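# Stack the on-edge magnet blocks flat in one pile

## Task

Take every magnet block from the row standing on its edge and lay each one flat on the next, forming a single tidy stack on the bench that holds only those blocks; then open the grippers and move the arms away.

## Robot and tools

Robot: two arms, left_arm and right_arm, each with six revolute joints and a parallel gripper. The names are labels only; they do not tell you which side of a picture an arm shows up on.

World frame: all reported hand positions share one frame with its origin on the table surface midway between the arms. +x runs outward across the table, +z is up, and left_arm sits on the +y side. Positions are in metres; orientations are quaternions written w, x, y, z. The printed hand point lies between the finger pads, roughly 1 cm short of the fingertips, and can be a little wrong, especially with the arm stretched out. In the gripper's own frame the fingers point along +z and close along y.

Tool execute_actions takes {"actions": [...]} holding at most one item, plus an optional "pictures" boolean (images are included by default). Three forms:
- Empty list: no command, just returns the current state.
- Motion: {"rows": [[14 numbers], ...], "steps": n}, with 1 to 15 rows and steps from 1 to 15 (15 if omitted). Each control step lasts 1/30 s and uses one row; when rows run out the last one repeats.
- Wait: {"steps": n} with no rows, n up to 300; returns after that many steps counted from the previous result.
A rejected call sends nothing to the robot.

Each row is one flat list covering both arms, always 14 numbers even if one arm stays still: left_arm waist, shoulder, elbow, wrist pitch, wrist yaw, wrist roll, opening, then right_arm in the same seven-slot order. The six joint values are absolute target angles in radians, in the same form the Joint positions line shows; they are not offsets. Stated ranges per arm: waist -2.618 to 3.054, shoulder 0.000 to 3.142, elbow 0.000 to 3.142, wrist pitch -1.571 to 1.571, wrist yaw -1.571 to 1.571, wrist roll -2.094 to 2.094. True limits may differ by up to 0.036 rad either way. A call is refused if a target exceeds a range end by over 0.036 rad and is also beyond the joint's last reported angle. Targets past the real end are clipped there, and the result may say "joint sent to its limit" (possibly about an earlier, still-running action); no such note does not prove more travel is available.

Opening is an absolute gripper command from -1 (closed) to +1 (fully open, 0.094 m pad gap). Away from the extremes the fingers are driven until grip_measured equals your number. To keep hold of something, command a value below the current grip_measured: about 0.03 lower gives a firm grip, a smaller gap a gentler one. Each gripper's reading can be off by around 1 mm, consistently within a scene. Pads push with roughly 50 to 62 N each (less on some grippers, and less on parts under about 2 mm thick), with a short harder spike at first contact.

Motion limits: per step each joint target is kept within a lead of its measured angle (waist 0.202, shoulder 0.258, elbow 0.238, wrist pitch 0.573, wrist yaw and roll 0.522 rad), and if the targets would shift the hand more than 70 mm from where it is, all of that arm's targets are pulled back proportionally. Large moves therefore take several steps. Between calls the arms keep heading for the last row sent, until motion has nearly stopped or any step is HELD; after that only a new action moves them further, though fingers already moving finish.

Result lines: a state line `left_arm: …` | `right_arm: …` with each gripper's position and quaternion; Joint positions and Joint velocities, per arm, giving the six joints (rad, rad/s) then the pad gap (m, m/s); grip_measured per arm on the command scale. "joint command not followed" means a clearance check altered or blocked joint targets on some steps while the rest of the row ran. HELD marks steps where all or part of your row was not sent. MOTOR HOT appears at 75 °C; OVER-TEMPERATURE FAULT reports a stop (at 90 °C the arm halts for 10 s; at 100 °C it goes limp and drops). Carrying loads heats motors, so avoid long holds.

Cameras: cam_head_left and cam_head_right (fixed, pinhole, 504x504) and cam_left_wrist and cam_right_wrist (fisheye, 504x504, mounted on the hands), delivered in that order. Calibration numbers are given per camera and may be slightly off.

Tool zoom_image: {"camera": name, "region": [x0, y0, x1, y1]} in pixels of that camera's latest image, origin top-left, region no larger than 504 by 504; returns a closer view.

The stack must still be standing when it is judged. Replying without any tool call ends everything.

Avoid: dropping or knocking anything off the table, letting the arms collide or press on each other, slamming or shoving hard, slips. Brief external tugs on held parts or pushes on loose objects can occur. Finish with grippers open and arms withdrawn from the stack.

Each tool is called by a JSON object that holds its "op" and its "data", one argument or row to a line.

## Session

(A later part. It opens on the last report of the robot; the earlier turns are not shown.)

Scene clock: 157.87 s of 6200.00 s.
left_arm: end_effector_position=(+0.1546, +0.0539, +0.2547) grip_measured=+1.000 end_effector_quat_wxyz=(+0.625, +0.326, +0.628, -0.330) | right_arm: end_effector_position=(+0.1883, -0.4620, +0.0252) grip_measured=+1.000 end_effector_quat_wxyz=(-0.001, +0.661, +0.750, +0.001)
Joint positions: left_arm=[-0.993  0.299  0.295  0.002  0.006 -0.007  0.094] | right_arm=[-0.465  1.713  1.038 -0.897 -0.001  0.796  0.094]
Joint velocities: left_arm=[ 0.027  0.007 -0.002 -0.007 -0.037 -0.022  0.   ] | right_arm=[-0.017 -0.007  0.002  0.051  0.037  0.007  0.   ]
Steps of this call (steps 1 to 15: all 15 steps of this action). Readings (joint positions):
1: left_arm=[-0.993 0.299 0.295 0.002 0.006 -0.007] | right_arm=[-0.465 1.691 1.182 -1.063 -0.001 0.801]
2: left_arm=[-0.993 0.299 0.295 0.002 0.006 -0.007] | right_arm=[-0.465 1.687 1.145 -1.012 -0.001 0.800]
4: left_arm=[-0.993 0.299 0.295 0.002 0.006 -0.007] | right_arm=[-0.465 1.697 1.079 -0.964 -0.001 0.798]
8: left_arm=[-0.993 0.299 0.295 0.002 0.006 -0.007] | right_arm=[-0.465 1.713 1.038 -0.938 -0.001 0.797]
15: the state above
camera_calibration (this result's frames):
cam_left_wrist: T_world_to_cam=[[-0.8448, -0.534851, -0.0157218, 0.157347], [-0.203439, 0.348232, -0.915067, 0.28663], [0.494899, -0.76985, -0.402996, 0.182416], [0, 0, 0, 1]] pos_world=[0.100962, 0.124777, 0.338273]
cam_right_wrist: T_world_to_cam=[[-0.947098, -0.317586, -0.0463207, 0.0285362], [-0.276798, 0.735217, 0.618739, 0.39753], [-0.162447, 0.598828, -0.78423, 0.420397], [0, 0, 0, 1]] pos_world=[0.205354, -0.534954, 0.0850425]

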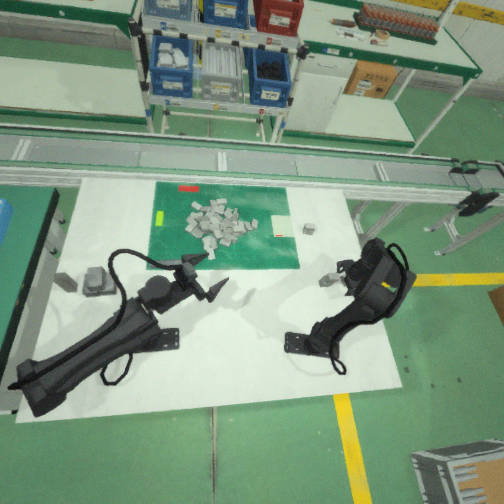

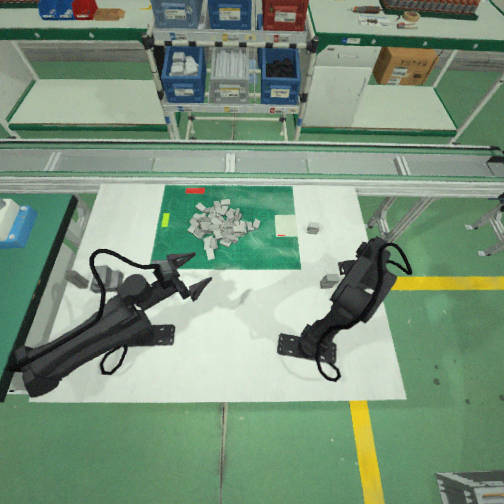

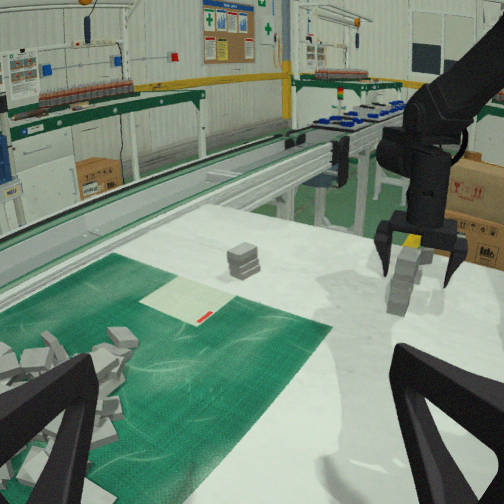

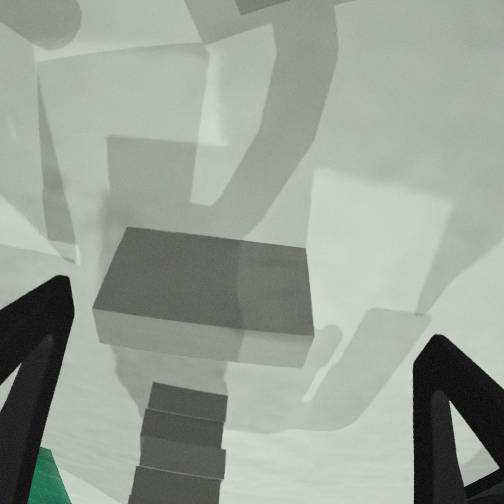

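Extend a bit, lower, grip.

{"op": "execute_actions", "data": {
  "actions": [
    {"rows":[[-1.0,0.3,0.3,0,0,0,1,-0.455,1.75,1.065,-0.87,0,0.77,1]],"steps":12}
  ],
  "pictures": false
}}

{"op": "execute_actions", "data": {
  "actions": [
    {"rows":[[-1.0,0.3,0.3,0,0,0,1,-0.455,1.75,1.065,-0.87,0,0.77,-0.5]],"steps":15}
  ],
  "pictures": false
}}

{"op": "execute_actions", "data": {
  "actions": [
    {"steps":15}
  ],
  "pictures": false
}}

{"op": "execute_actions", "data": {
  "actions": [
    {"rows":[[-1.0,0.3,0.3,0,0,0,1,-0.455,1.7,1.6,-1.3,0,0.77,-0.5]],"steps":15}
  ],
  "pictures": false
}}

{"op": "execute_actions", "data": {
  "actions": [
    {"rows":[[-1.0,0.3,0.3,0,0,0,1,0.04,1.7,1.6,1.55,0,0,-0.5]],"steps":15}
  ],
  "pictures": false
}}

{"op": "execute_actions", "data": {
  "actions": [
    {"steps":40}
  ],
  "pictures": false
}}

{"op": "execute_actions", "data": {
  "actions": [
    {"rows":[[-1.0,0.3,0.3,0,0,0,1,0.04,1.8,1.0,1.55,0,0,-0.5]],"steps":15}
  ],
  "pictures": false
}}

{"op": "execute_actions", "data": {
  "actions": [
    {"steps":40}
  ],
  "pictures": false
}}

{"op": "execute_actions", "data": {
  "actions": [
    {"rows":[[-1.0,0.3,0.3,0,0,0,1,0.04,2.18,0.7,1.55,0,0,-0.5]],"steps":15}
  ],
  "pictures": false
}}

{"op": "execute_actions", "data": {
  "actions": [
    {"steps":20}
  ]
}}

Scene clock: 163.53 s of 6200.00 s.
left_arm: end_effector_position=(+0.1546, +0.0539, +0.2547) grip_measured=+1.000 end_effector_quat_wxyz=(+0.625, +0.326, +0.628, -0.330) | right_arm: end_effector_position=(+0.1913, -0.4643, +0.0192) grip_measured=+1.000 end_effector_quat_wxyz=(-0.002, +0.654, +0.757, +0.000)
Joint positions: left_arm=[-0.993  0.299  0.295  0.002  0.006 -0.007  0.094] | right_arm=[-0.465  1.74   1.044 -0.879 -0.001  0.777  0.094]
Joint velocities: left_arm=[-0.007 -0.002 -0.017  0.007  0.007 -0.037  0.   ] | right_arm=[-0.002 -0.007 -0.007  0.066 -0.022  0.022  0.   ]
Steps of this call (steps 1 to 15: the robot went on to your last target; steps 16 to 90: nothing new was sent; then 2.27 s passed at rest; steps 91 to 102: all 12 steps of this action). Readings (joint positions):
91: left_arm=[-0.993 0.299 0.295 0.002 0.006 -0.007] | right_arm=[-0.465 1.716 1.039 -0.888 -0.001 0.793]
92: left_arm=[-0.993 0.299 0.295 0.002 0.006 -0.007] | right_arm=[-0.465 1.721 1.041 -0.887 -0.001 0.790]
94: left_arm=[-0.993 0.299 0.295 0.002 0.006 -0.007] | right_arm=[-0.465 1.733 1.044 -0.882 -0.001 0.784]
98: left_arm=[-0.993 0.299 0.295 0.002 0.006 -0.007] | right_arm=[-0.465 1.740 1.044 -0.880 -0.001 0.779]
102: the state above

Scene clock: 164.03 s of 6200.00 s.
left_arm: end_effector_position=(+0.1546, +0.0539, +0.2547) grip_measured=+1.000 end_effector_quat_wxyz=(+0.625, +0.326, +0.628, -0.330) | right_arm: end_effector_position=(+0.1921, -0.4646, +0.0192) grip_measured=-0.112 end_effector_quat_wxyz=(-0.001, +0.653, +0.757, +0.001)
Joint positions: left_arm=[-0.993  0.299  0.295  0.002  0.006 -0.007  0.094] | right_arm=[-0.465  1.74   1.044 -0.875 -0.002  0.775  0.042]
Joint velocities: left_arm=[-0.007 -0.002  0.002  0.007 -0.066 -0.022  0.   ] | right_arm=[ 0.002 -0.007 -0.022 -0.081 -0.081  0.007  0.   ]
Steps of this call (steps 1 to 15: all 15 steps of this action). Readings (joint positions):
1: left_arm=[-0.993 0.299 0.295 0.002 0.006 -0.007] | right_arm=[-0.465 1.740 1.044 -0.879 -0.001 0.776]
2: left_arm=[-0.993 0.299 0.295 0.002 0.006 -0.007] | right_arm=[-0.465 1.740 1.044 -0.879 -0.001 0.776]
4: left_arm=[-0.993 0.299 0.295 0.002 0.006 -0.007] | right_arm=[-0.465 1.740 1.044 -0.876 -0.002 0.776]
8: left_arm=[-0.993 0.299 0.295 0.002 0.006 -0.007] | right_arm=[-0.465 1.740 1.044 -0.875 -0.002 0.775]
15: the state above

Scene clock: 164.53 s of 6200.00 s.
left_arm: end_effector_position=(+0.1546, +0.0539, +0.2547) grip_measured=+1.000 end_effector_quat_wxyz=(+0.625, +0.326, +0.628, -0.330) | right_arm: end_effector_position=(+0.1921, -0.4646, +0.0192) grip_measured=-0.112 end_effector_quat_wxyz=(-0.001, +0.653, +0.757, +0.001)
Joint positions: left_arm=[-0.993  0.299  0.295  0.002  0.006 -0.007  0.094] | right_arm=[-0.465  1.74   1.044 -0.875 -0.002  0.775  0.042]
Joint velocities: left_arm=[-0.022 -0.002  0.002  0.007 -0.022  0.051  0.   ] | right_arm=[ 0.007  0.007 -0.007  0.051  0.022 -0.037 -0.   ]
Steps of this call (steps 1 to 15: the robot went on to your last target). Readings (joint positions):
1: left_arm=[-0.993 0.299 0.295 0.002 0.006 -0.007] | right_arm=[-0.465 1.740 1.044 -0.875 -0.002 0.775]
2: left_arm=[-0.993 0.299 0.295 0.002 0.006 -0.007] | right_arm=[-0.465 1.740 1.044 -0.875 -0.002 0.775]
4: left_arm=[-0.993 0.299 0.295 0.002 0.006 -0.007] | right_arm=[-0.465 1.740 1.044 -0.875 -0.002 0.775]
8: left_arm=[-0.993 0.299 0.295 0.002 0.006 -0.007] | right_arm=[-0.465 1.740 1.044 -0.875 -0.002 0.775]
15: the state above
All arms were judged still, so your last target was given up. Only a new action makes them travel on or press farther. Fingers that are still opening or closing keep moving.

Scene clock: 165.03 s of 6200.00 s.
left_arm: end_effector_position=(+0.1546, +0.0539, +0.2547) grip_measured=+1.000 end_effector_quat_wxyz=(+0.625, +0.326, +0.628, -0.330) | right_arm: end_effector_position=(+0.2444, -0.5041, +0.1762) grip_measured=-0.112 end_effector_quat_wxyz=(+0.110, +0.649, +0.753, +0.008)
Joint positions: left_arm=[-0.993  0.299  0.295  0.002  0.006 -0.007  0.094] | right_arm=[-0.465  1.693  1.603 -1.26  -0.002  0.774  0.042]
Joint velocities: left_arm=[ 0.012  0.007  0.007 -0.037 -0.022  0.037  0.   ] | right_arm=[ 0.002  0.076 -0.017 -0.286 -0.066  0.051 -0.   ]
Steps of this call (steps 1 to 15: all 15 steps of this action). Readings (joint positions):
1: left_arm=[-0.993 0.299 0.295 0.002 0.006 -0.007] | right_arm=[-0.465 1.743 1.074 -0.928 -0.002 0.775]
2: left_arm=[-0.993 0.299 0.295 0.002 0.006 -0.007] | right_arm=[-0.465 1.750 1.133 -1.025 -0.002 0.775]
4: left_arm=[-0.993 0.299 0.295 0.002 0.006 -0.007] | right_arm=[-0.465 1.745 1.266 -1.141 -0.002 0.775]
8: left_arm=[-0.993 0.299 0.295 0.002 0.006 -0.007] | right_arm=[-0.465 1.726 1.535 -1.209 -0.002 0.775]
15: the state above

Scene clock: 165.53 s of 6200.00 s.
left_arm: end_effector_position=(+0.1546, +0.0539, +0.2547) grip_measured=+1.000 end_effector_quat_wxyz=(+0.625, +0.326, +0.628, -0.330) | right_arm: end_effector_position=(+0.4705, -0.3838, +0.2915) grip_measured=-0.112 end_effector_quat_wxyz=(+0.501, +0.148, +0.852, -0.007)
Joint positions: left_arm=[-0.993  0.299  0.295  0.002  0.006 -0.007  0.094] | right_arm=[ 0.001  1.699  1.596 -0.418  0.003  0.161  0.042]
Joint velocities: left_arm=[ 0.002  0.002 -0.002  0.022 -0.037 -0.007  0.   ] | right_arm=[ 0.584 -0.017 -0.007  1.985 -0.081 -0.667 -0.   ]
Steps of this call (steps 1 to 15: all 15 steps of this action). Readings (joint positions):
1: left_arm=[-0.993 0.299 0.295 0.002 0.006 -0.007] | right_arm=[-0.455 1.693 1.600 -1.244 0.003 0.735]
2: left_arm=[-0.993 0.299 0.295 0.002 0.006 -0.007] | right_arm=[-0.435 1.693 1.596 -1.196 0.009 0.679]
4: left_arm=[-0.993 0.299 0.295 0.002 0.006 -0.007] | right_arm=[-0.369 1.697 1.596 -1.077 0.010 0.570]
8: left_arm=[-0.993 0.299 0.295 0.002 0.006 -0.007] | right_arm=[-0.222 1.699 1.596 -0.842 0.009 0.371]
15: the state above

Scene clock: 166.87 s of 6200.00 s.
left_arm: end_effector_position=(+0.1546, +0.0539, +0.2547) grip_measured=+1.000 end_effector_quat_wxyz=(+0.625, +0.326, +0.628, -0.330) | right_arm: end_effector_position=(+0.2942, -0.3367, +0.6615) grip_measured=-0.112 end_effector_quat_wxyz=(+0.995, +0.004, +0.068, -0.068)
Joint positions: left_arm=[-0.993  0.299  0.295  0.002  0.006 -0.007  0.094] | right_arm=[ 0.041  1.699  1.596  1.537 -0.002  0.006  0.042]
Joint velocities: left_arm=[-0.002 -0.022 -0.012 -0.022 -0.022 -0.022  0.   ] | right_arm=[ 0.012 -0.002 -0.022  0.081  0.051 -0.051 -0.   ]
Steps of this call (steps 1 to 40: the robot went on to your last target). Readings (joint positions):
1: left_arm=[-0.993 0.299 0.295 0.002 0.006 -0.007] | right_arm=[0.018 1.699 1.596 -0.346 0.001 0.139]
2: left_arm=[-0.993 0.299 0.295 0.002 0.006 -0.007] | right_arm=[0.030 1.699 1.596 -0.273 -0.001 0.120]
4: left_arm=[-0.993 0.299 0.295 0.002 0.006 -0.007] | right_arm=[0.041 1.699 1.596 -0.125 -0.002 0.089]
8: left_arm=[-0.993 0.299 0.295 0.002 0.006 -0.007] | right_arm=[0.041 1.699 1.596 0.173 -0.002 0.051]
40: the state above

Scene clock: 167.37 s of 6200.00 s.
left_arm: end_effector_position=(+0.1546, +0.0539, +0.2547) grip_measured=+1.000 end_effector_quat_wxyz=(+0.625, +0.326, +0.628, -0.330) | right_arm: end_effector_position=(+0.4453, -0.3583, +0.3871) grip_measured=-0.112 end_effector_quat_wxyz=(+0.899, +0.031, +0.433, -0.061)
Joint positions: left_arm=[-0.993  0.299  0.295  0.002  0.006 -0.007  0.094] | right_arm=[ 0.041  1.827  0.99   1.508 -0.002  0.005  0.042]
Joint velocities: left_arm=[ 0.002  0.007 -0.002 -0.037 -0.007  0.007  0.   ] | right_arm=[ 0.002  0.232 -0.271 -0.374  0.007  0.066  0.   ]
Steps of this call (steps 1 to 15: all 15 steps of this action). Readings (joint positions):
1: left_arm=[-0.993 0.299 0.295 0.002 0.006 -0.007] | right_arm=[0.041 1.701 1.582 1.539 -0.002 0.006]
2: left_arm=[-0.993 0.299 0.295 0.002 0.006 -0.007] | right_arm=[0.041 1.699 1.553 1.555 -0.002 0.006]
4: left_arm=[-0.993 0.299 0.295 0.002 0.006 -0.007] | right_arm=[0.041 1.707 1.481 1.557 -0.002 0.006]
8: left_arm=[-0.993 0.299 0.295 0.002 0.006 -0.007] | right_arm=[0.041 1.751 1.302 1.555 -0.002 0.006]
15: the state above

Scene clock: 168.70 s of 6200.00 s.
left_arm: end_effector_position=(+0.1546, +0.0539, +0.2547) grip_measured=+1.000 end_effector_quat_wxyz=(+0.625, +0.326, +0.628, -0.330) | right_arm: end_effector_position=(+0.4405, -0.3576, +0.3915) grip_measured=-0.112 end_effector_quat_wxyz=(+0.903, +0.030, +0.424, -0.061)
Joint positions: left_arm=[-0.993  0.299  0.295  0.002  0.006 -0.007  0.094] | right_arm=[ 0.041  1.821  0.984  1.529 -0.002  0.005  0.042]
Joint velocities: left_arm=[ 0.002 -0.022  0.002 -0.037  0.022 -0.095  0.   ] | right_arm=[-0.012 -0.002 -0.022  0.007 -0.022 -0.066 -0.001]
Steps of this call (steps 1 to 30: the robot went on to your last target; steps 31 to 40: nothing new was sent). Readings (joint positions):
1: left_arm=[-0.993 0.299 0.295 0.002 0.006 -0.007] | right_arm=[0.041 1.832 0.985 1.499 -0.002 0.005]
2: left_arm=[-0.993 0.299 0.295 0.002 0.006 -0.007] | right_arm=[0.041 1.833 0.984 1.493 -0.002 0.005]
4: left_arm=[-0.993 0.299 0.295 0.002 0.006 -0.007] | right_arm=[0.041 1.829 0.984 1.502 -0.002 0.005]
8: left_arm=[-0.993 0.299 0.295 0.002 0.006 -0.007] | right_arm=[0.041 1.821 0.984 1.523 -0.002 0.005]
40: the state above
All arms were judged still, so your last target was given up. Only a new action makes them travel on or press farther. Fingers that are still opening or closing keep moving.

Scene clock: 169.20 s of 6200.00 s.
left_arm: end_effector_position=(+0.1546, +0.0539, +0.2547) grip_measured=+1.000 end_effector_quat_wxyz=(+0.625, +0.326, +0.628, -0.330) | right_arm: end_effector_position=(+0.4536, -0.3595, +0.0828) grip_measured=-0.112 end_effector_quat_wxyz=(+0.696, +0.052, +0.715, -0.047)
Joint positions: left_arm=[-0.993  0.299  0.295  0.002  0.006 -0.007  0.094] | right_arm=[ 0.041  2.206  0.691  1.487 -0.002  0.005  0.042]
Joint velocities: left_arm=[ 0.017  0.002 -0.012 -0.022  0.007  0.007  0.   ] | right_arm=[-0.012  0.095 -0.115 -0.344  0.022  0.051  0.   ]
Steps of this call (steps 1 to 15: all 15 steps of this action). Readings (joint positions):
1: left_arm=[-0.993 0.299 0.295 0.002 0.006 -0.007] | right_arm=[0.041 1.828 0.977 1.536 -0.002 0.005]
2: left_arm=[-0.993 0.299 0.295 0.002 0.006 -0.007] | right_arm=[0.041 1.839 0.962 1.556 -0.002 0.005]
4: left_arm=[-0.993 0.299 0.295 0.002 0.006 -0.007] | right_arm=[0.041 1.880 0.919 1.560 -0.002 0.005]
8: left_arm=[-0.993 0.299 0.295 0.002 0.006 -0.007] | right_arm=[0.041 2.015 0.824 1.557 -0.002 0.005]
15: the state above

Scene clock: 169.87 s of 6200.00 s.
left_arm: end_effector_position=(+0.1546, +0.0539, +0.2547) grip_measured=+1.000 end_effector_quat_wxyz=(+0.625, +0.326, +0.628, -0.330) | right_arm: end_effector_position=(+0.4535, -0.3594, +0.0946) grip_measured=-0.112 end_effector_quat_wxyz=(+0.710, +0.051, +0.700, -0.048)
Joint positions: left_arm=[-0.993  0.299  0.295  0.002  0.006 -0.007  0.094] | right_arm=[ 0.041  2.2    0.689  1.524 -0.002  0.005  0.042]
Joint velocities: left_arm=[ 0.007 -0.007 -0.007 -0.051 -0.022  0.037  0.   ] | right_arm=[-0.002 -0.012 -0.022 -0.007 -0.022 -0.022 -0.001]
Steps of this call (steps 1 to 20: the robot went on to your last target). Readings (joint positions):
1: left_arm=[-0.993 0.299 0.295 0.002 0.006 -0.007] | right_arm=[0.041 2.207 0.689 1.481 -0.002 0.005]
2: left_arm=[-0.993 0.299 0.295 0.002 0.006 -0.007] | right_arm=[0.041 2.206 0.689 1.486 -0.002 0.005]
4: left_arm=[-0.993 0.299 0.295 0.002 0.006 -0.007] | right_arm=[0.041 2.203 0.689 1.502 -0.002 0.005]
8: left_arm=[-0.993 0.299 0.295 0.002 0.006 -0.007] | right_arm=[0.041 2.200 0.689 1.520 -0.002 0.005]
20: the state above
camera_calibration (this result's frames):
cam_left_wrist: T_world_to_cam=[[-0.8448, -0.534851, -0.0157218, 0.157347], [-0.203439, 0.348232, -0.915067, 0.28663], [0.494899, -0.76985, -0.402996, 0.182416], [0, 0, 0, 1]] pos_world=[0.100962, 0.124777, 0.338273]
cam_right_wrist: T_world_to_cam=[[-0.0934308, -0.977064, 0.191356, -0.331123], [-0.625612, -0.0919005, -0.774703, 0.345262], [0.774519, -0.192096, -0.602676, -0.269893], [0, 0, 0, 1]] pos_world=[0.3941, -0.343644, 0.16818]

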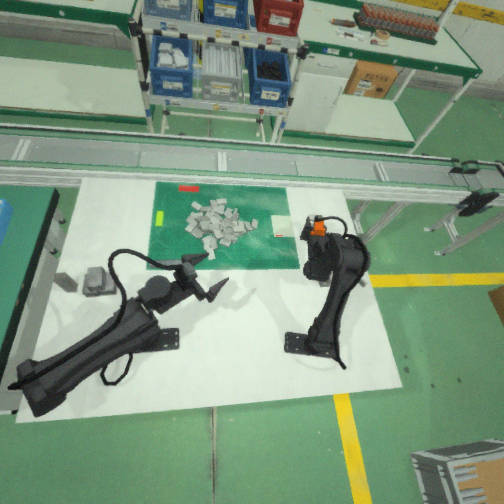

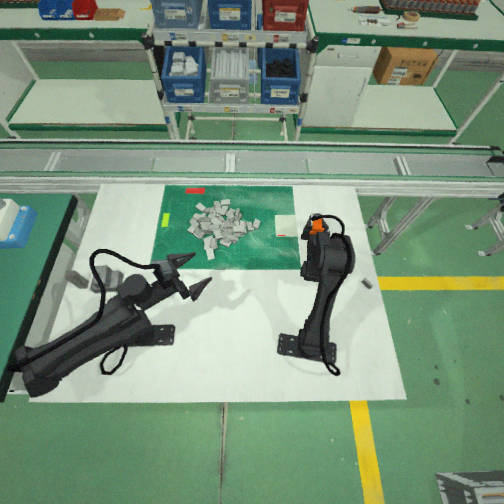

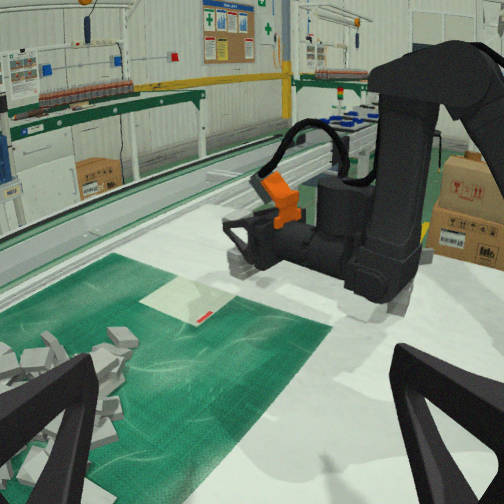

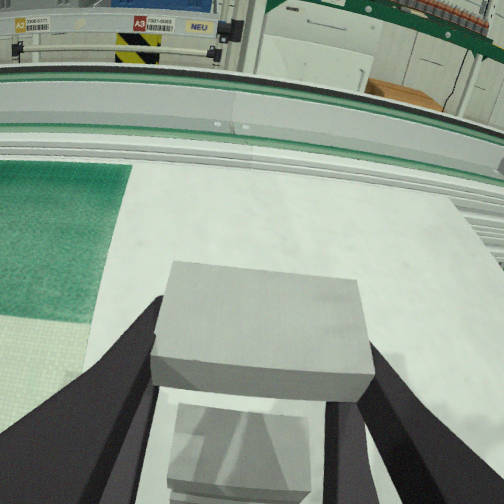

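{"op": "execute_actions", "data": {
  "actions": [
    {"rows":[[-1.0,0.3,0.3,0,0,0,1,0.035,2.255,0.69,1.55,0,0,-0.5]],"steps":15}
  ]
}}

{"op": "zoom_image", "data": {
  "camera": "cam_left_wrist",
  "region": [150,180,350,330]
}}

Scene clock: 171.87 s of 6200.00 s.
left_arm: end_effector_position=(+0.1546, +0.0539, +0.2547) grip_measured=+1.000 end_effector_quat_wxyz=(+0.625, +0.326, +0.628, -0.330) | right_arm: end_effector_position=(+0.4516, -0.3592, +0.0711) grip_measured=-0.112 end_effector_quat_wxyz=(+0.694, +0.052, +0.717, -0.047)
Joint positions: left_arm=[-0.993  0.299  0.295  0.002  0.006 -0.007  0.094] | right_arm=[ 0.041  2.252  0.689  1.531 -0.002  0.005  0.042]
Joint velocities: left_arm=[-0.007 -0.007 -0.002 -0.007  0.022  0.022  0.   ] | right_arm=[-0.017  0.017 -0.012  0.051 -0.007 -0.007 -0.001]
Steps of this call (steps 1 to 15: the robot went on to your last target; steps 16 to 45: nothing new was sent; steps 46 to 60: all 15 steps of this action). Readings (joint positions):
46: left_arm=[-0.993 0.299 0.295 0.002 0.006 -0.007] | right_arm=[0.041 2.204 0.689 1.529 -0.002 0.005]
47: left_arm=[-0.993 0.299 0.295 0.002 0.006 -0.007] | right_arm=[0.041 2.213 0.689 1.538 -0.002 0.005]
49: left_arm=[-0.993 0.299 0.295 0.002 0.006 -0.007] | right_arm=[0.041 2.234 0.689 1.539 -0.002 0.005]
53: left_arm=[-0.993 0.299 0.295 0.002 0.006 -0.007] | right_arm=[0.041 2.252 0.689 1.530 -0.002 0.005]
60: the state above
camera_calibration (this result's frames):
cam_left_wrist: T_world_to_cam=[[-0.8448, -0.534851, -0.0157218, 0.157347], [-0.203439, 0.348232, -0.915067, 0.28663], [0.494899, -0.76985, -0.402996, 0.182416], [0, 0, 0, 1]] pos_world=[0.100962, 0.124777, 0.338273]
cam_right_wrist: T_world_to_cam=[[-0.084738, -0.978305, 0.189046, -0.330758], [-0.66036, -0.0869376, -0.7459, 0.341393], [0.746153, -0.188044, -0.638667, -0.265719], [0, 0, 0, 1]] pos_world=[0.395681, -0.34387, 0.147468]

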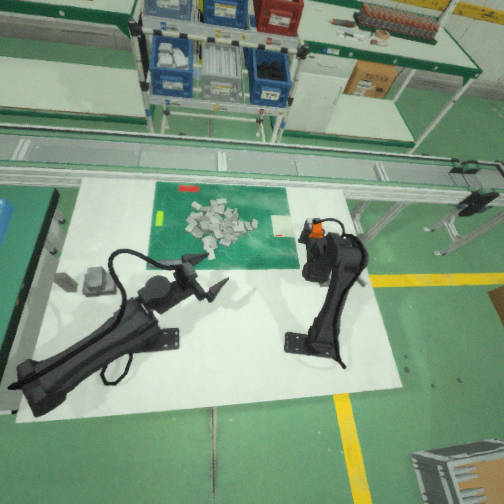

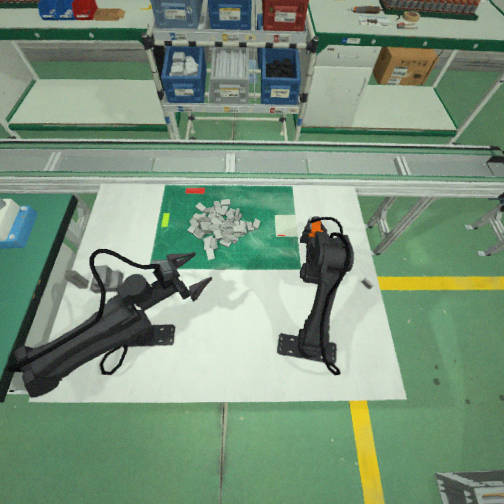

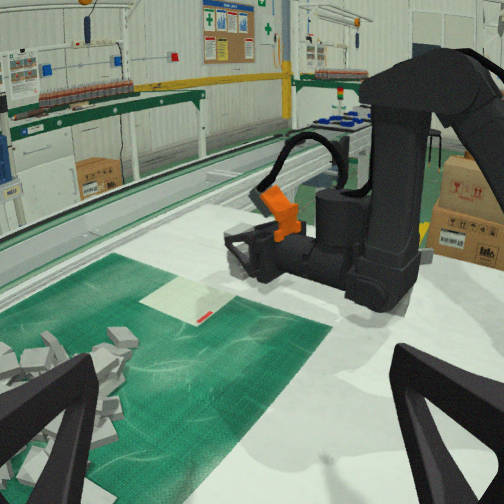

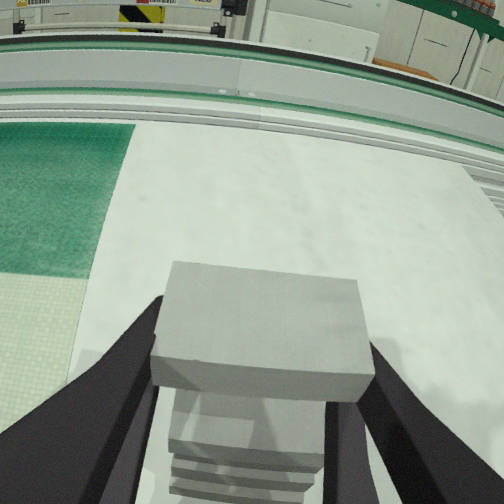

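Region (150, 180, 350, 330) of cam_left_wrist's 504x504 image, scaled by 2.520, with more detail than that image has; it fills the top 378 rows of this view, and the rest is white.

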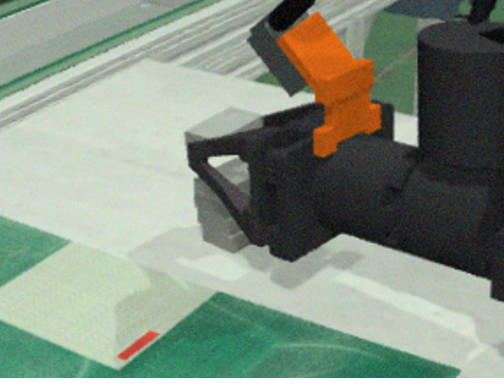

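Still a gap (~1.5 cm); lower more.

{"op": "execute_actions", "data": {
  "actions": [
    {"rows":[[-1.0,0.3,0.3,0,0,0,1,0.035,2.285,0.69,1.57,0,0,-0.5]],"steps":15}
  ]
}}

Scene clock: 174.43 s of 6200.00 s.
left_arm: end_effector_position=(+0.1546, +0.0539, +0.2547) grip_measured=+1.000 end_effector_quat_wxyz=(+0.625, +0.326, +0.628, -0.330) | right_arm: end_effector_position=(+0.4510, -0.3591, +0.0682) grip_measured=-0.112 end_effector_quat_wxyz=(+0.695, +0.051, +0.715, -0.048)
Joint positions: left_arm=[-0.993  0.299  0.295  0.002  0.006 -0.007  0.094] | right_arm=[ 0.041  2.269  0.689  1.552 -0.002  0.002  0.042]
Joint velocities: left_arm=[ 0.002 -0.017  0.017 -0.007  0.081 -0.022  0.   ] | right_arm=[-0.002 -0.002 -0.017  0.051  0.037 -0.051 -0.001]
joint sent to its limit (right arm) — the command would take joint 4 (wrist pitch) past its upper limit, so that joint was sent only as far as its limit.
Steps of this call (steps 1 to 15: the robot went on to your last target; steps 16 to 62: nothing new was sent; steps 63 to 77: all 15 steps of this action). Readings (joint positions):
63: left_arm=[-0.993 0.299 0.295 0.002 0.006 -0.007] | right_arm=[0.041 2.254 0.689 1.532 -0.002 0.005]
64: left_arm=[-0.993 0.299 0.295 0.002 0.006 -0.007] | right_arm=[0.041 2.259 0.689 1.537 -0.002 0.005]
66: left_arm=[-0.993 0.299 0.295 0.002 0.006 -0.007] | right_arm=[0.041 2.267 0.689 1.547 -0.002 0.003]
70: left_arm=[-0.993 0.299 0.295 0.002 0.006 -0.007] | right_arm=[0.041 2.269 0.689 1.552 -0.002 0.002]
77: the state above
camera_calibration (this result's frames):
cam_left_wrist: T_world_to_cam=[[-0.8448, -0.534851, -0.0157218, 0.157347], [-0.203439, 0.348232, -0.915067, 0.28663], [0.494899, -0.76985, -0.402996, 0.182416], [0, 0, 0, 1]] pos_world=[0.100962, 0.124777, 0.338273]
cam_right_wrist: T_world_to_cam=[[-0.0853797, -0.977696, 0.191889, -0.329865], [-0.657527, -0.0894085, -0.748107, 0.336804], [0.748578, -0.190045, -0.635227, -0.269079], [0, 0, 0, 1]] pos_world=[0.39472, -0.343532, 0.144337]

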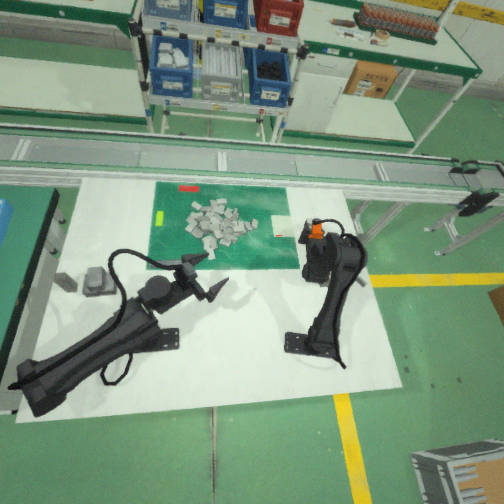

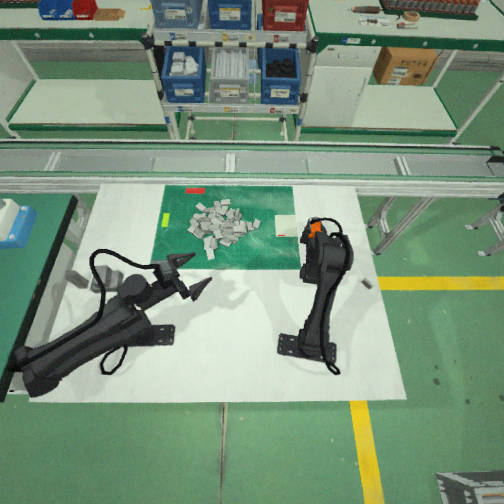

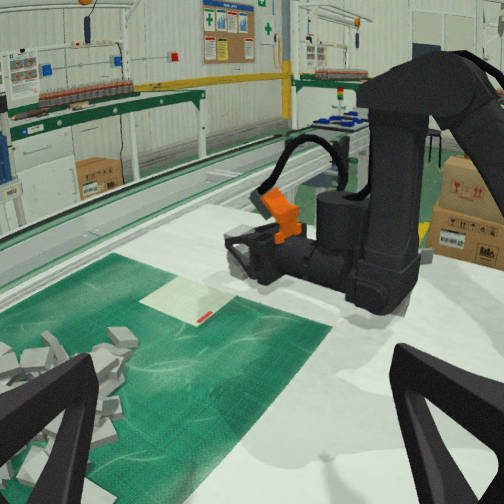

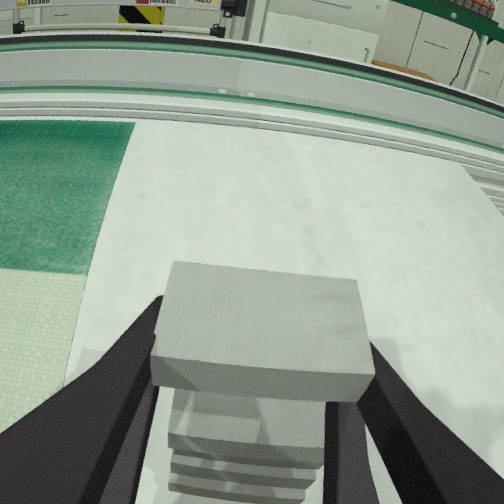

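{"op": "execute_actions", "data": {
  "actions": [
    {"rows":[[-1.0,0.3,0.3,0,0,0,1,0.022,2.25,0.69,1.55,0,0,-0.5]],"steps":10}
  ],
  "pictures": false
}}

{"op": "execute_actions", "data": {
  "actions": [
    {"rows":[[-1.0,0.3,0.3,0,0,0,1,0.03,2.285,0.69,1.55,0,0,-0.5]],"steps":15}
  ]
}}

Scene clock: 182.40 s of 6200.00 s.
left_arm: end_effector_position=(+0.1546, +0.0539, +0.2547) grip_measured=+1.000 end_effector_quat_wxyz=(+0.625, +0.326, +0.628, -0.330) | right_arm: end_effector_position=(+0.4503, -0.3634, +0.0668) grip_measured=-0.112 end_effector_quat_wxyz=(+0.693, +0.054, +0.717, -0.051)
Joint positions: left_arm=[-0.993  0.299  0.295  0.002  0.006 -0.007  0.094] | right_arm=[ 0.032  2.269  0.689  1.546 -0.002  0.002  0.042]
Joint velocities: left_arm=[ 0.002  0.022  0.012  0.007 -0.037 -0.051  0.   ] | right_arm=[ 0.002  0.002 -0.002 -0.037 -0.022  0.066 -0.   ]
joint sent to its limit (right arm) — the command would take joint 4 (wrist pitch) past its upper limit, so that joint was sent only as far as its limit.
Steps of this call (steps 1 to 15: the robot went on to your last target; steps 16 to 90: nothing new was sent; then 4.63 s passed at rest; steps 91 to 100: all 10 steps of this action). Readings (joint positions):
91: left_arm=[-0.993 0.299 0.295 0.002 0.006 -0.007] | right_arm=[0.040 2.269 0.689 1.552 -0.002 0.002]
92: left_arm=[-0.993 0.299 0.295 0.002 0.006 -0.007] | right_arm=[0.039 2.269 0.689 1.552 -0.002 0.002]
94: left_arm=[-0.993 0.299 0.295 0.002 0.006 -0.007] | right_arm=[0.035 2.269 0.689 1.552 -0.002 0.002]
98: left_arm=[-0.993 0.299 0.295 0.002 0.006 -0.007] | right_arm=[0.032 2.269 0.689 1.547 -0.002 0.002]
100: the state above

Scene clock: 182.90 s of 6200.00 s.
left_arm: end_effector_position=(+0.1546, +0.0539, +0.2547) grip_measured=+1.000 end_effector_quat_wxyz=(+0.625, +0.326, +0.628, -0.330) | right_arm: end_effector_position=(+0.4503, -0.3634, +0.0666) grip_measured=-0.112 end_effector_quat_wxyz=(+0.693, +0.054, +0.717, -0.051)
Joint positions: left_arm=[-0.993  0.299  0.295  0.002  0.006 -0.007  0.094] | right_arm=[ 0.032  2.269  0.689  1.545 -0.002  0.002  0.042]
Joint velocities: left_arm=[-0.012  0.002 -0.002  0.022 -0.007  0.037  0.   ] | right_arm=[-0.002 -0.002 -0.012 -0.037 -0.051 -0.037 -0.   ]
Steps of this call (steps 1 to 15: all 15 steps of this action). Readings (joint positions):
1: left_arm=[-0.993 0.299 0.295 0.002 0.006 -0.007] | right_arm=[0.032 2.269 0.689 1.546 -0.002 0.002]
2: left_arm=[-0.993 0.299 0.295 0.002 0.006 -0.007] | right_arm=[0.032 2.269 0.689 1.546 -0.002 0.002]
4: left_arm=[-0.993 0.299 0.295 0.002 0.006 -0.007] | right_arm=[0.032 2.269 0.689 1.546 -0.002 0.002]
8: left_arm=[-0.993 0.299 0.295 0.002 0.006 -0.007] | right_arm=[0.032 2.269 0.689 1.545 -0.002 0.002]
15: the state above
camera_calibration (this result's frames):
cam_left_wrist: T_world_to_cam=[[-0.8448, -0.534851, -0.0157218, 0.157347], [-0.203439, 0.348232, -0.915067, 0.28663], [0.494899, -0.76985, -0.402996, 0.182416], [0, 0, 0, 1]] pos_world=[0.100962, 0.124777, 0.338273]
cam_right_wrist: T_world_to_cam=[[-0.0927253, -0.977096, 0.191537, -0.330268], [-0.663069, -0.08291, -0.743952, 0.339352], [0.742793, -0.195985, -0.640194, -0.269638], [0, 0, 0, 1]] pos_world=[0.394675, -0.347413, 0.143099]

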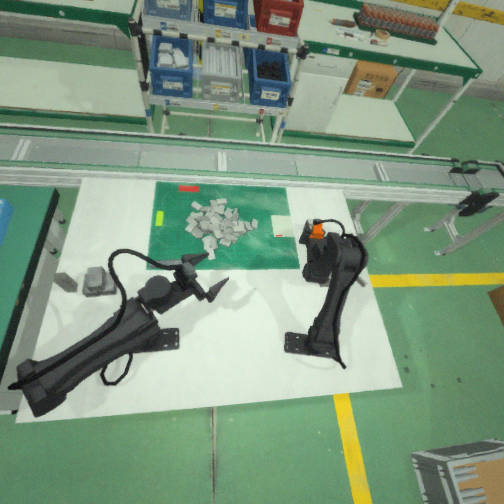

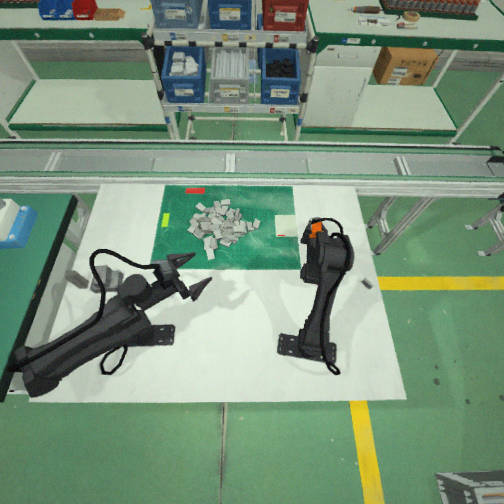

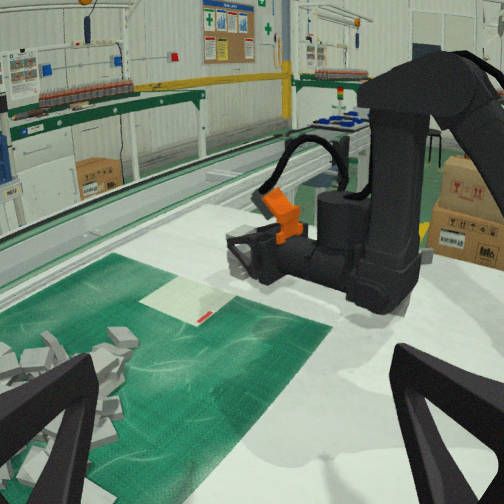

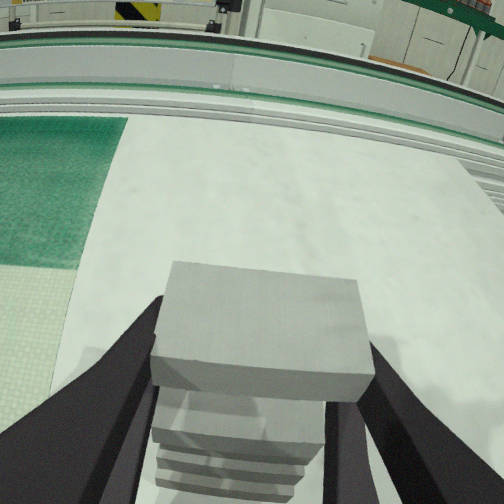

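{"op": "execute_actions", "data": {
  "actions": [
    {"rows":[[-1.0,0.3,0.3,0,0,0,1,0.03,2.27,0.69,1.55,0,0,0.0]],"steps":15}
  ],
  "pictures": false
}}

{"op": "execute_actions", "data": {
  "actions": [
    {"rows":[[-1.0,0.3,0.3,0,0,0,1,0.03,2.27,0.69,1.55,0,0,0.6]],"steps":10}
  ]
}}

{"op": "execute_actions", "data": {
  "actions": [
    {"rows":[[-1.0,0.3,0.3,0,0,0,1,0.03,1.8,1.2,1.0,0,0,1]],"steps":15}
  ],
  "pictures": false
}}

{"op": "execute_actions", "data": {
  "actions": [
    {"rows":[[-1.0,0.3,0.3,0,0,0,1,-0.64,1.83,1.6,-1.32,0,0.25,1]],"steps":15}
  ],
  "pictures": false
}}

{"op": "execute_actions", "data": {
  "actions": [
    {"steps":50}
  ]
}}

Scene clock: 186.37 s of 6200.00 s.
left_arm: end_effector_position=(+0.1546, +0.0539, +0.2547) grip_measured=+1.000 end_effector_quat_wxyz=(+0.625, +0.326, +0.628, -0.330) | right_arm: end_effector_position=(+0.4503, -0.3634, +0.0672) grip_measured=-0.002 end_effector_quat_wxyz=(+0.694, +0.054, +0.716, -0.051)
Joint positions: left_arm=[-0.993  0.299  0.295  0.002  0.006 -0.007  0.094] | right_arm=[ 0.032  2.269  0.689  1.548 -0.002  0.002  0.047]
Joint velocities: left_arm=[-0.002 -0.002  0.012 -0.051 -0.022 -0.022  0.   ] | right_arm=[-0.007 -0.007 -0.002  0.007  0.081 -0.007 -0.   ]
Steps of this call (steps 1 to 15: the robot went on to your last target; steps 16 to 89: nothing new was sent; steps 90 to 104: all 15 steps of this action). Readings (joint positions):
90: left_arm=[-0.993 0.299 0.295 0.002 0.006 -0.007] | right_arm=[0.032 2.269 0.689 1.545 -0.002 0.002]
91: left_arm=[-0.993 0.299 0.295 0.002 0.006 -0.007] | right_arm=[0.032 2.269 0.689 1.546 -0.002 0.002]
93: left_arm=[-0.993 0.299 0.295 0.002 0.006 -0.007] | right_arm=[0.032 2.269 0.689 1.547 -0.002 0.002]
97: left_arm=[-0.993 0.299 0.295 0.002 0.006 -0.007] | right_arm=[0.032 2.269 0.689 1.548 -0.002 0.002]
104: the state above

Scene clock: 186.70 s of 6200.00 s.
left_arm: end_effector_position=(+0.1546, +0.0539, +0.2547) grip_measured=+1.000 end_effector_quat_wxyz=(+0.625, +0.326, +0.628, -0.330) | right_arm: end_effector_position=(+0.4503, -0.3634, +0.0672) grip_measured=+0.598 end_effector_quat_wxyz=(+0.694, +0.054, +0.716, -0.051)
Joint positions: left_arm=[-0.993  0.299  0.295  0.002  0.006 -0.007  0.094] | right_arm=[ 0.032  2.269  0.689  1.548 -0.002  0.002  0.075]
Joint velocities: left_arm=[-0.007 -0.012 -0.022  0.022  0.037 -0.007  0.   ] | right_arm=[-0.002  0.002 -0.017 -0.007 -0.081  0.007  0.002]
Steps of this call (steps 1 to 10: all 10 steps of this action). Readings (joint positions):
1: left_arm=[-0.993 0.299 0.295 0.002 0.006 -0.007] | right_arm=[0.032 2.269 0.689 1.548 -0.002 0.002]
2: left_arm=[-0.993 0.299 0.295 0.002 0.006 -0.007] | right_arm=[0.032 2.269 0.689 1.548 -0.002 0.002]
4: left_arm=[-0.993 0.299 0.295 0.002 0.006 -0.007] | right_arm=[0.032 2.269 0.689 1.548 -0.002 0.002]
8: left_arm=[-0.993 0.299 0.295 0.002 0.006 -0.007] | right_arm=[0.032 2.269 0.689 1.548 -0.002 0.002]
10: the state above
camera_calibration (this result's frames):
cam_left_wrist: T_world_to_cam=[[-0.8448, -0.534851, -0.0157218, 0.157347], [-0.203439, 0.348232, -0.915067, 0.28663], [0.494899, -0.76985, -0.402996, 0.182416], [0, 0, 0, 1]] pos_world=[0.100962, 0.124777, 0.338273]
cam_right_wrist: T_world_to_cam=[[-0.0931589, -0.97703, 0.191662, -0.330167], [-0.661384, -0.0831658, -0.745422, 0.339034], [0.74424, -0.196205, -0.638444, -0.270138], [0, 0, 0, 1]] pos_world=[0.394521, -0.347389, 0.143536]

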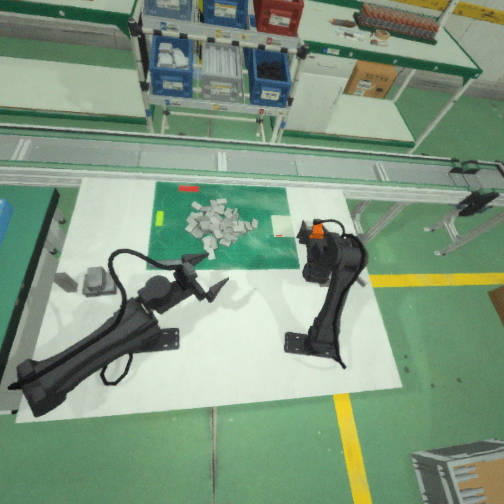

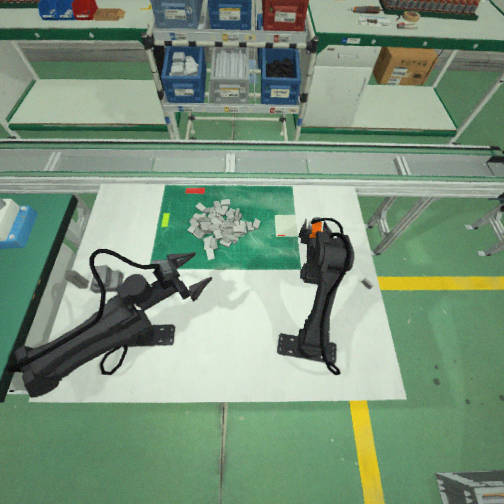

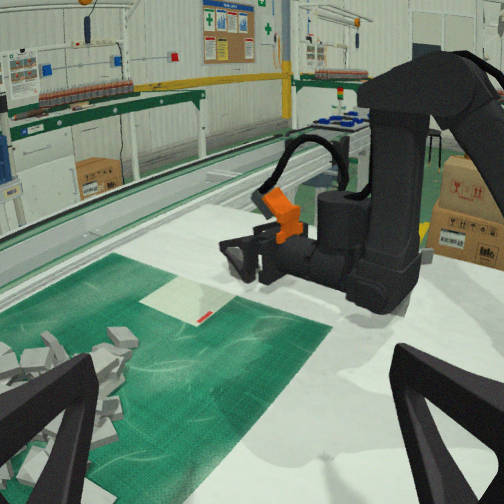

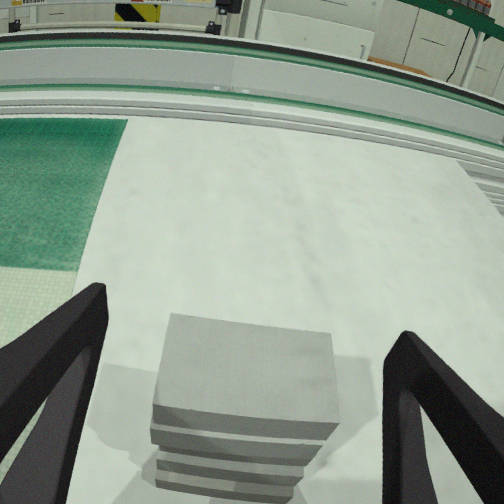

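Scene clock: 187.20 s of 6200.00 s.
left_arm: end_effector_position=(+0.1546, +0.0539, +0.2547) grip_measured=+1.000 end_effector_quat_wxyz=(+0.625, +0.326, +0.628, -0.330) | right_arm: end_effector_position=(+0.4926, -0.3698, +0.3923) grip_measured=+1.000 end_effector_quat_wxyz=(+0.849, +0.039, +0.523, -0.062)
Joint positions: left_arm=[-0.993  0.299  0.295  0.002  0.006 -0.007  0.094] | right_arm=[ 0.032  1.81   1.186  1.089 -0.002  0.002  0.094]
Joint velocities: left_arm=[-0.017 -0.007 -0.007  0.037  0.051  0.051  0.   ] | right_arm=[ 0.027 -0.598  0.452 -0.022  0.007  0.066  0.   ]
Steps of this call (steps 1 to 15: all 15 steps of this action). Readings (joint positions):
1: left_arm=[-0.993 0.299 0.295 0.002 0.006 -0.007] | right_arm=[0.032 2.249 0.703 1.497 -0.002 0.002]
2: left_arm=[-0.993 0.299 0.295 0.002 0.006 -0.007] | right_arm=[0.032 2.216 0.737 1.395 -0.002 0.002]
4: left_arm=[-0.993 0.299 0.295 0.002 0.006 -0.007] | right_arm=[0.032 2.142 0.815 1.288 -0.002 0.002]
8: left_arm=[-0.993 0.299 0.295 0.002 0.006 -0.007] | right_arm=[0.032 1.998 0.956 1.200 -0.002 0.002]
15: the state above

Scene clock: 187.70 s of 6200.00 s.
left_arm: end_effector_position=(+0.1546, +0.0539, +0.2547) grip_measured=+1.000 end_effector_quat_wxyz=(+0.625, +0.326, +0.628, -0.330) | right_arm: end_effector_position=(+0.4167, -0.6523, +0.3774) grip_measured=+1.000 end_effector_quat_wxyz=(+0.694, +0.294, +0.637, -0.164)
Joint positions: left_arm=[-0.993  0.299  0.295  0.002  0.006 -0.007  0.094] | right_arm=[-0.492  1.808  1.561  0.265 -0.012  0.201  0.094]
Joint velocities: left_arm=[-0.002 -0.002 -0.007 -0.022 -0.007  0.007  0.   ] | right_arm=[-0.96  -0.002  0.007 -1.604 -0.037  0.125  0.   ]
Steps of this call (steps 1 to 15: all 15 steps of this action). Readings (joint positions):
1: left_arm=[-0.993 0.299 0.295 0.002 0.006 -0.007] | right_arm=[0.022 1.796 1.217 1.060 -0.009 0.023]
2: left_arm=[-0.993 0.299 0.295 0.002 0.006 -0.007] | right_arm=[0.002 1.796 1.272 0.998 -0.015 0.050]
4: left_arm=[-0.993 0.299 0.295 0.002 0.006 -0.007] | right_arm=[-0.066 1.802 1.376 0.865 -0.017 0.095]
8: left_arm=[-0.993 0.299 0.295 0.002 0.006 -0.007] | right_arm=[-0.232 1.808 1.523 0.621 -0.015 0.154]
15: the state above

Scene clock: 189.37 s of 6200.00 s.
left_arm: end_effector_position=(+0.1546, +0.0539, +0.2547) grip_measured=+1.000 end_effector_quat_wxyz=(+0.625, +0.326, +0.628, -0.330) | right_arm: end_effector_position=(+0.1895, -0.5408, +0.1220) grip_measured=+1.000 end_effector_quat_wxyz=(+0.003, +0.512, +0.859, -0.001)
Joint positions: left_arm=[-0.993  0.299  0.295  0.002  0.006 -0.007  0.094] | right_arm=[-0.648  1.825  1.57  -1.31   0.001  0.245  0.094]
Joint velocities: left_arm=[-0.012  0.002 -0.002  0.037 -0.066 -0.022  0.   ] | right_arm=[ 0.002 -0.012  0.017 -0.051  0.007  0.007  0.   ]
Steps of this call (steps 1 to 45: the robot went on to your last target; steps 46 to 50: nothing new was sent). Readings (joint positions):
1: left_arm=[-0.993 0.299 0.295 0.002 0.006 -0.007] | right_arm=[-0.525 1.808 1.561 0.206 -0.011 0.206]
2: left_arm=[-0.993 0.299 0.295 0.002 0.006 -0.007] | right_arm=[-0.557 1.808 1.562 0.140 -0.010 0.210]
4: left_arm=[-0.993 0.299 0.295 0.002 0.006 -0.007] | right_arm=[-0.608 1.808 1.567 -0.006 -0.005 0.220]
8: left_arm=[-0.993 0.299 0.295 0.002 0.006 -0.007] | right_arm=[-0.649 1.809 1.570 -0.324 0.001 0.233]
50: the state above
All arms were judged still, so your last target was given up. Only a new action makes them travel on or press farther. Fingers that are still opening or closing keep moving.
camera_calibration (this result's frames):
cam_left_wrist: T_world_to_cam=[[-0.8448, -0.534851, -0.0157218, 0.157347], [-0.203439, 0.348232, -0.915067, 0.28663], [0.494899, -0.76985, -0.402996, 0.182416], [0, 0, 0, 1]] pos_world=[0.100962, 0.124777, 0.338273]
cam_right_wrist: T_world_to_cam=[[-0.768939, -0.637723, -0.0451847, -0.197856], [-0.525437, 0.590122, 0.612921, 0.365292], [-0.364209, 0.495041, -0.788851, 0.526376], [0, 0, 0, 1]] pos_world=[0.231509, -0.602322, 0.182397]

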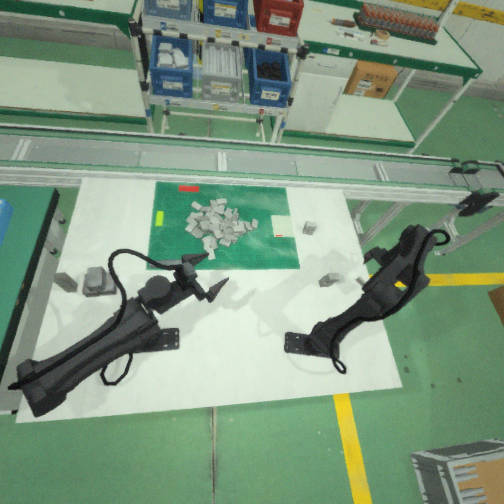

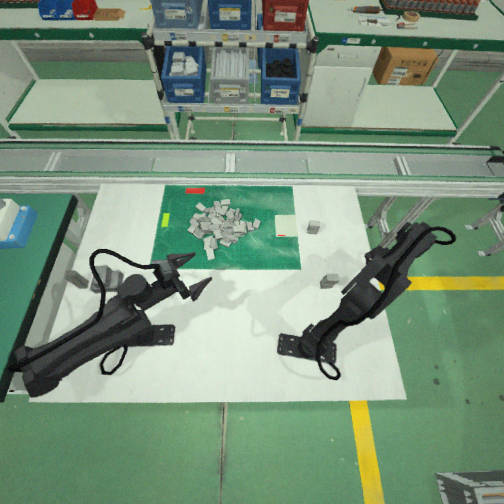

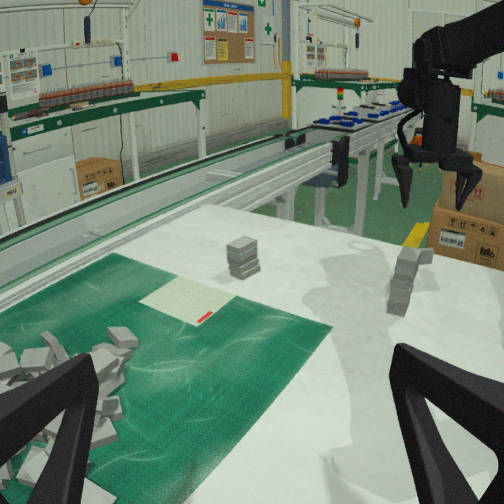

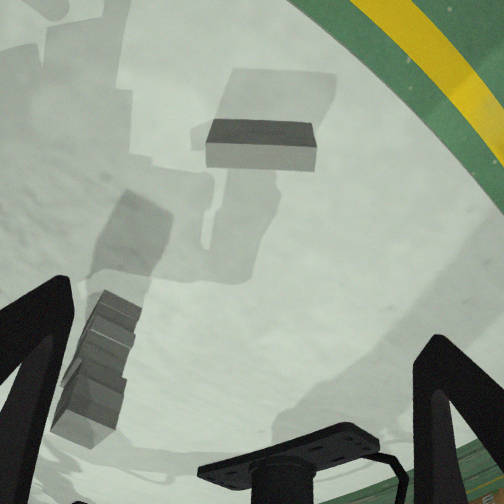

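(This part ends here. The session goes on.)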